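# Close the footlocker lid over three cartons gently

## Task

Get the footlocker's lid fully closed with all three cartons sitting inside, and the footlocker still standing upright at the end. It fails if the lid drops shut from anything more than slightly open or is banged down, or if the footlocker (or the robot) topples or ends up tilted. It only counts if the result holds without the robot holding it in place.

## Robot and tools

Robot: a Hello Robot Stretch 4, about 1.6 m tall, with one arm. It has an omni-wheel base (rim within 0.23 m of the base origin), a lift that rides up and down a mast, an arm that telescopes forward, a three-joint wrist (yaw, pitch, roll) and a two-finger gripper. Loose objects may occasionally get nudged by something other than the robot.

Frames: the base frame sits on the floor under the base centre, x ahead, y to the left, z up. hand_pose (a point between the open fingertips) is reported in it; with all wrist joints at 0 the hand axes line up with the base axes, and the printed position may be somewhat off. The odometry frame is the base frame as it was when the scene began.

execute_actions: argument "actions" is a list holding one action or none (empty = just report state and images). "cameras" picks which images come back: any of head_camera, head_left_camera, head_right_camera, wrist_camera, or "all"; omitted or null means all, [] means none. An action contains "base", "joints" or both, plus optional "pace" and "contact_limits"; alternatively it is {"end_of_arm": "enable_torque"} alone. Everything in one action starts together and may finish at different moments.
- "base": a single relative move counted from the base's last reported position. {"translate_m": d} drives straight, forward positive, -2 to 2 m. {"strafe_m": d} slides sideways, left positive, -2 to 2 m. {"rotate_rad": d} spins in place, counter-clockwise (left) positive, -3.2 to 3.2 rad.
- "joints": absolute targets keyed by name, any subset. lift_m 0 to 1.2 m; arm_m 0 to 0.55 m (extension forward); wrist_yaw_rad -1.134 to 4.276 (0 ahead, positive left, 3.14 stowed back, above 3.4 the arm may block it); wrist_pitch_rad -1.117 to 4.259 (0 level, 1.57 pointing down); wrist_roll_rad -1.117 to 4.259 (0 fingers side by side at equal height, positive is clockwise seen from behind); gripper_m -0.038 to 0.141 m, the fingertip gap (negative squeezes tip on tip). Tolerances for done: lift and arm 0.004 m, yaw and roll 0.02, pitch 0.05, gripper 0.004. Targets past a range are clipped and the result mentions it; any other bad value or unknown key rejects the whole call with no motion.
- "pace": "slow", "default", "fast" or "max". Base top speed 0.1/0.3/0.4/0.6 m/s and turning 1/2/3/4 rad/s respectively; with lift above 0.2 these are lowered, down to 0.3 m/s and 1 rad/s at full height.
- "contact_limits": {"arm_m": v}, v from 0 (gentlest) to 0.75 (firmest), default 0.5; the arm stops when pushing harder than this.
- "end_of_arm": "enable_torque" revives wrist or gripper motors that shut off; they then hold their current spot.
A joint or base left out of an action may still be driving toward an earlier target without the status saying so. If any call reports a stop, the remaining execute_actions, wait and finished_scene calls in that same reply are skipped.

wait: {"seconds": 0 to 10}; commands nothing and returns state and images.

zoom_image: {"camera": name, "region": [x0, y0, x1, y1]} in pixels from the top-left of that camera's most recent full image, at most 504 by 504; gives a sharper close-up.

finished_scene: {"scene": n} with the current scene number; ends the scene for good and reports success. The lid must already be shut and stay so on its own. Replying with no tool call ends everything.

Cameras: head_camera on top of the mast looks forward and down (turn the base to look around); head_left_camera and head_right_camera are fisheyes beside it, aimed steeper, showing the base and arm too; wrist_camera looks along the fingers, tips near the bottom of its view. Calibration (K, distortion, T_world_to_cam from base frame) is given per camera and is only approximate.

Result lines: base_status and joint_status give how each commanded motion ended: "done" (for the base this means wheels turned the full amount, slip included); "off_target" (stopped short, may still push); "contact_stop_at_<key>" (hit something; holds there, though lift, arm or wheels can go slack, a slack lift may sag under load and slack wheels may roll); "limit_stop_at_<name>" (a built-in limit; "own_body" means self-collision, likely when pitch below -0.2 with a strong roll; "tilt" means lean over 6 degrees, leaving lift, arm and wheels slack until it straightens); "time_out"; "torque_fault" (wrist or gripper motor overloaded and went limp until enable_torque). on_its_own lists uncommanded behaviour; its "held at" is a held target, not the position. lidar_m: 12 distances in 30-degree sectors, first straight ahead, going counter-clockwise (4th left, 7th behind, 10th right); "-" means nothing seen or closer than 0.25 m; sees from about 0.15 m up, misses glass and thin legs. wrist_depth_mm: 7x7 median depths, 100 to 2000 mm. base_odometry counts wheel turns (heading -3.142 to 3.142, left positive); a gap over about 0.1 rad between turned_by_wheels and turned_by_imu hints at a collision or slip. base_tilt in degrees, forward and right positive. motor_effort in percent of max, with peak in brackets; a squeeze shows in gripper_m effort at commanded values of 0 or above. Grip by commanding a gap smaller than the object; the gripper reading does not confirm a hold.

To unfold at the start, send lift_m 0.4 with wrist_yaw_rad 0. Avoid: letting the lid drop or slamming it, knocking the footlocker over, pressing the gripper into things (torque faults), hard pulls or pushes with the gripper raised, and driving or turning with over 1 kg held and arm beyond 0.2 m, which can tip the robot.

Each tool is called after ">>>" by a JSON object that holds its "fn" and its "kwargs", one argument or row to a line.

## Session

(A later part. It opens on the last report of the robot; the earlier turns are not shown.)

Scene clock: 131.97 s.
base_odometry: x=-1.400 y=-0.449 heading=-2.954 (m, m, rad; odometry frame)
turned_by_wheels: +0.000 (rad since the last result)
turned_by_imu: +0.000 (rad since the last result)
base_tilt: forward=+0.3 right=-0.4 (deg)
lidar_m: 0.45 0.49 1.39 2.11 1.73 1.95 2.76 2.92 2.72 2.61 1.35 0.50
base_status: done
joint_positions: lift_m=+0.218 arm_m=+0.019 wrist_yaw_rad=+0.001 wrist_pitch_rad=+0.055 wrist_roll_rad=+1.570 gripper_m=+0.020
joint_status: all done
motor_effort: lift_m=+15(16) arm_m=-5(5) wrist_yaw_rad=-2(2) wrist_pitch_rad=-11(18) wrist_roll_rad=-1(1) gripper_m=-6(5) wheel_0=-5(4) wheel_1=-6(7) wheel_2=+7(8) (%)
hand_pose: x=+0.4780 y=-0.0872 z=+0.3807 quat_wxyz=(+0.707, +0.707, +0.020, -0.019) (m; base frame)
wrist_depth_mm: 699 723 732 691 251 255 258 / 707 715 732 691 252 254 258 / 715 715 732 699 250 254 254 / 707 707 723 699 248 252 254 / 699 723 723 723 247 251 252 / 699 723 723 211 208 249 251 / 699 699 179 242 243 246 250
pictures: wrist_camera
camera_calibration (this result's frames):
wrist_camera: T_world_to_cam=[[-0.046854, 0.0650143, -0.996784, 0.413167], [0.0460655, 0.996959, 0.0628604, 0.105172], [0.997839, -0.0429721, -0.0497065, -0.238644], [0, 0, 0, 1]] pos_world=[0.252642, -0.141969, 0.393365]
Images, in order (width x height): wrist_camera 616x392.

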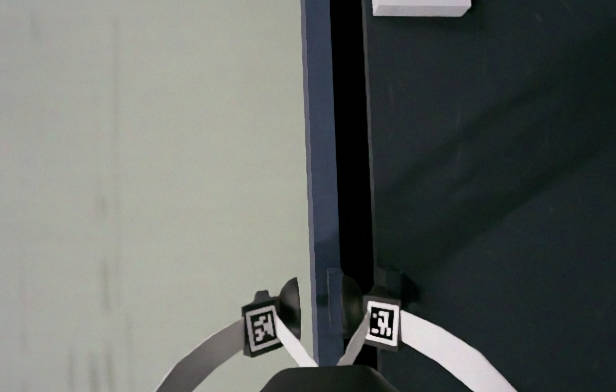

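>>> {"fn": "execute_actions", "kwargs": {
  "actions": [
    {"base":{"translate_m":-0.005},"pace":"slow"}
  ],
  "cameras": ["wrist_camera"]
}}

Scene clock: 134.67 s.
base_odometry: x=-1.395 y=-0.448 heading=-2.954 (m, m, rad; odometry frame)
turned_by_wheels: +0.000 (rad since the last result)
turned_by_imu: +0.000 (rad since the last result)
base_tilt: forward=+0.2 right=-0.3 (deg)
lidar_m: 0.47 0.48 1.38 2.10 1.74 1.92 2.74 2.92 2.72 2.61 1.34 0.50
base_status: done
joint_positions: lift_m=+0.218 arm_m=+0.019 wrist_yaw_rad=+0.001 wrist_pitch_rad=+0.058 wrist_roll_rad=+1.570 gripper_m=+0.020
joint_status: not commanded
motor_effort: lift_m=+16(16) arm_m=-6(5) wrist_yaw_rad=-2(2) wrist_pitch_rad=-20(22) wrist_roll_rad=-1(0) gripper_m=-8(6) wheel_0=-4(9) wheel_1=-6(8) wheel_2=+6(15) (%)
hand_pose: x=+0.4779 y=-0.0872 z=+0.3798 quat_wxyz=(+0.707, +0.707, +0.021, -0.020) (m; base frame)
wrist_depth_mm: 715 723 732 707 256 262 266 / 707 715 732 707 257 259 264 / 707 715 732 707 256 259 263 / 707 707 732 699 253 256 260 / 699 723 723 699 252 255 258 / 707 715 715 245 194 255 257 / 699 707 180 248 249 251 256
pictures: wrist_camera
camera_calibration (this result's frames):
wrist_camera: T_world_to_cam=[[-0.0496571, 0.0650152, -0.996648, 0.413558], [0.0463085, 0.996956, 0.062728, 0.105184], [0.997692, -0.0430383, -0.0525167, -0.237507], [0, 0, 0, 1]] pos_world=[0.252624, -0.141974, 0.393101]
Images, in order (width x height): wrist_camera 616x392.

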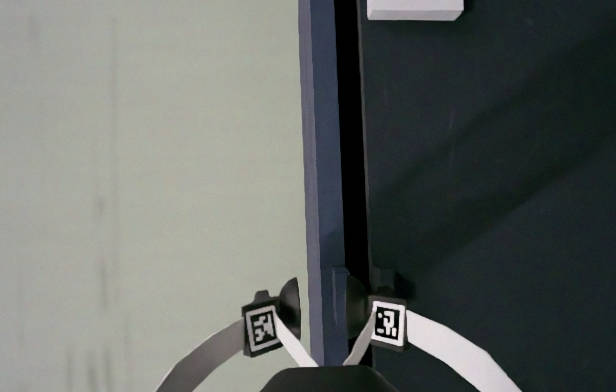

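>>> {"fn": "execute_actions", "kwargs": {
  "actions": [
    {"joints":{"lift_m":0.2},"pace":"slow"}
  ],
  "cameras": ["wrist_camera"]
}}

>>> {"fn": "execute_actions", "kwargs": {
  "actions": [
    {"base":{"translate_m":-0.05},"pace":"slow"}
  ],
  "cameras": ["wrist_camera","head_camera"]
}}

Scene clock: 138.17 s.
base_odometry: x=-1.395 y=-0.448 heading=-2.954 (m, m, rad; odometry frame)
turned_by_wheels: +0.000 (rad since the last result)
turned_by_imu: +0.000 (rad since the last result)
base_tilt: forward=+0.2 right=-0.5 (deg)
lidar_m: 0.46 0.50 1.40 2.11 1.70 1.89 2.74 2.89 2.70 2.61 1.37 0.50
base_status: not commanded
joint_positions: lift_m=+0.200 arm_m=+0.019 wrist_yaw_rad=-0.001 wrist_pitch_rad=+0.053 wrist_roll_rad=+1.570 gripper_m=+0.020
joint_status: all done
motor_effort: lift_m=+14(15) arm_m=-6(5) wrist_yaw_rad=+3(3) wrist_pitch_rad=-5(21) wrist_roll_rad=+1(0) gripper_m=-5(8) wheel_0=-3(4) wheel_1=-5(6) wheel_2=+4(6) (%)
hand_pose: x=+0.4779 y=-0.0876 z=+0.3634 quat_wxyz=(+0.707, +0.707, +0.018, -0.019) (m; base frame)
wrist_depth_mm: 723 723 741 462 256 262 263 / 715 723 732 621 255 260 263 / 707 715 741 699 254 258 260 / 715 723 732 699 254 256 259 / 691 723 732 683 251 255 257 / 707 715 723 211 210 253 256 / 707 715 179 245 249 249 255
pictures: wrist_camera
camera_calibration (this result's frames):
wrist_camera: T_world_to_cam=[[-0.0447011, 0.0650871, -0.996878, 0.394966], [0.0475127, 0.996885, 0.062957, 0.105985], [0.99787, -0.0445501, -0.0476543, -0.240316], [0, 0, 0, 1]] pos_world=[0.252424, -0.142068, 0.375608]
Images, in order (width x height): wrist_camera 616x392.

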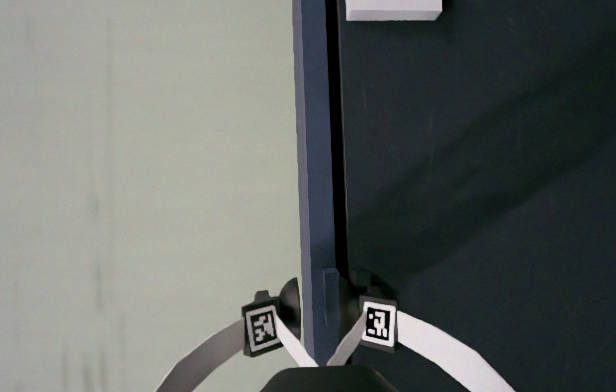

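Scene clock: 139.87 s.
base_odometry: x=-1.346 y=-0.439 heading=-2.954 (m, m, rad; odometry frame)
turned_by_wheels: +0.000 (rad since the last result)
turned_by_imu: +0.000 (rad since the last result)
base_tilt: forward=+0.2 right=-0.4 (deg)
lidar_m: 0.52 0.53 1.49 2.10 1.72 1.93 2.66 2.86 2.73 2.61 1.42 0.56
base_status: done
joint_positions: lift_m=+0.200 arm_m=+0.019 wrist_yaw_rad=+0.000 wrist_pitch_rad=+0.052 wrist_roll_rad=+1.570 gripper_m=+0.020
joint_status: not commanded
motor_effort: lift_m=+15(16) arm_m=-5(5) wrist_yaw_rad=+0(2) wrist_pitch_rad=-7(13) wrist_roll_rad=+1(1) gripper_m=-6(7) wheel_0=-4(7) wheel_1=-6(8) wheel_2=+6(11) (%)
hand_pose: x=+0.4780 y=-0.0874 z=+0.3634 quat_wxyz=(+0.707, +0.707, +0.019, -0.018) (m; base frame)
wrist_depth_mm: 750 778 788 332 296 314 319 / 768 768 788 357 309 312 314 / 759 778 778 389 306 310 312 / 759 768 778 421 304 309 310 / 750 759 768 459 303 304 310 / 750 759 768 212 209 304 309 / 759 759 179 294 296 300 304
pictures: head_camera, wrist_camera
camera_calibration (this result's frames):
wrist_camera: T_world_to_cam=[[-0.0444937, 0.065042, -0.99689, 0.3948], [0.0464984, 0.996932, 0.0629694, 0.106182], [0.997927, -0.0435521, -0.0473815, -0.240436], [0, 0, 0, 1]] pos_world=[0.252567, -0.142006, 0.375494]
Images, in order (width x height): head_camera 420x560, wrist_camera 616x392.

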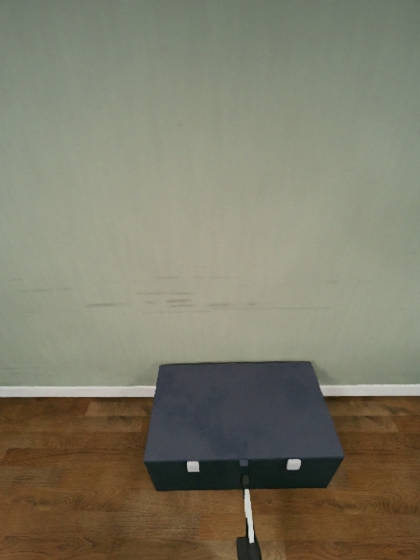

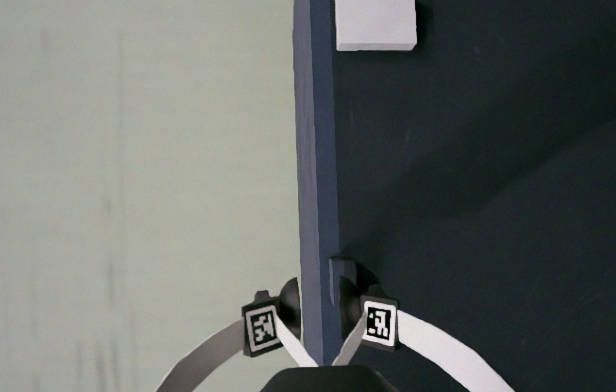

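>>> {"fn": "finished_scene", "kwargs": {
  "scene": 2
}}

The scene is finished: the task was done.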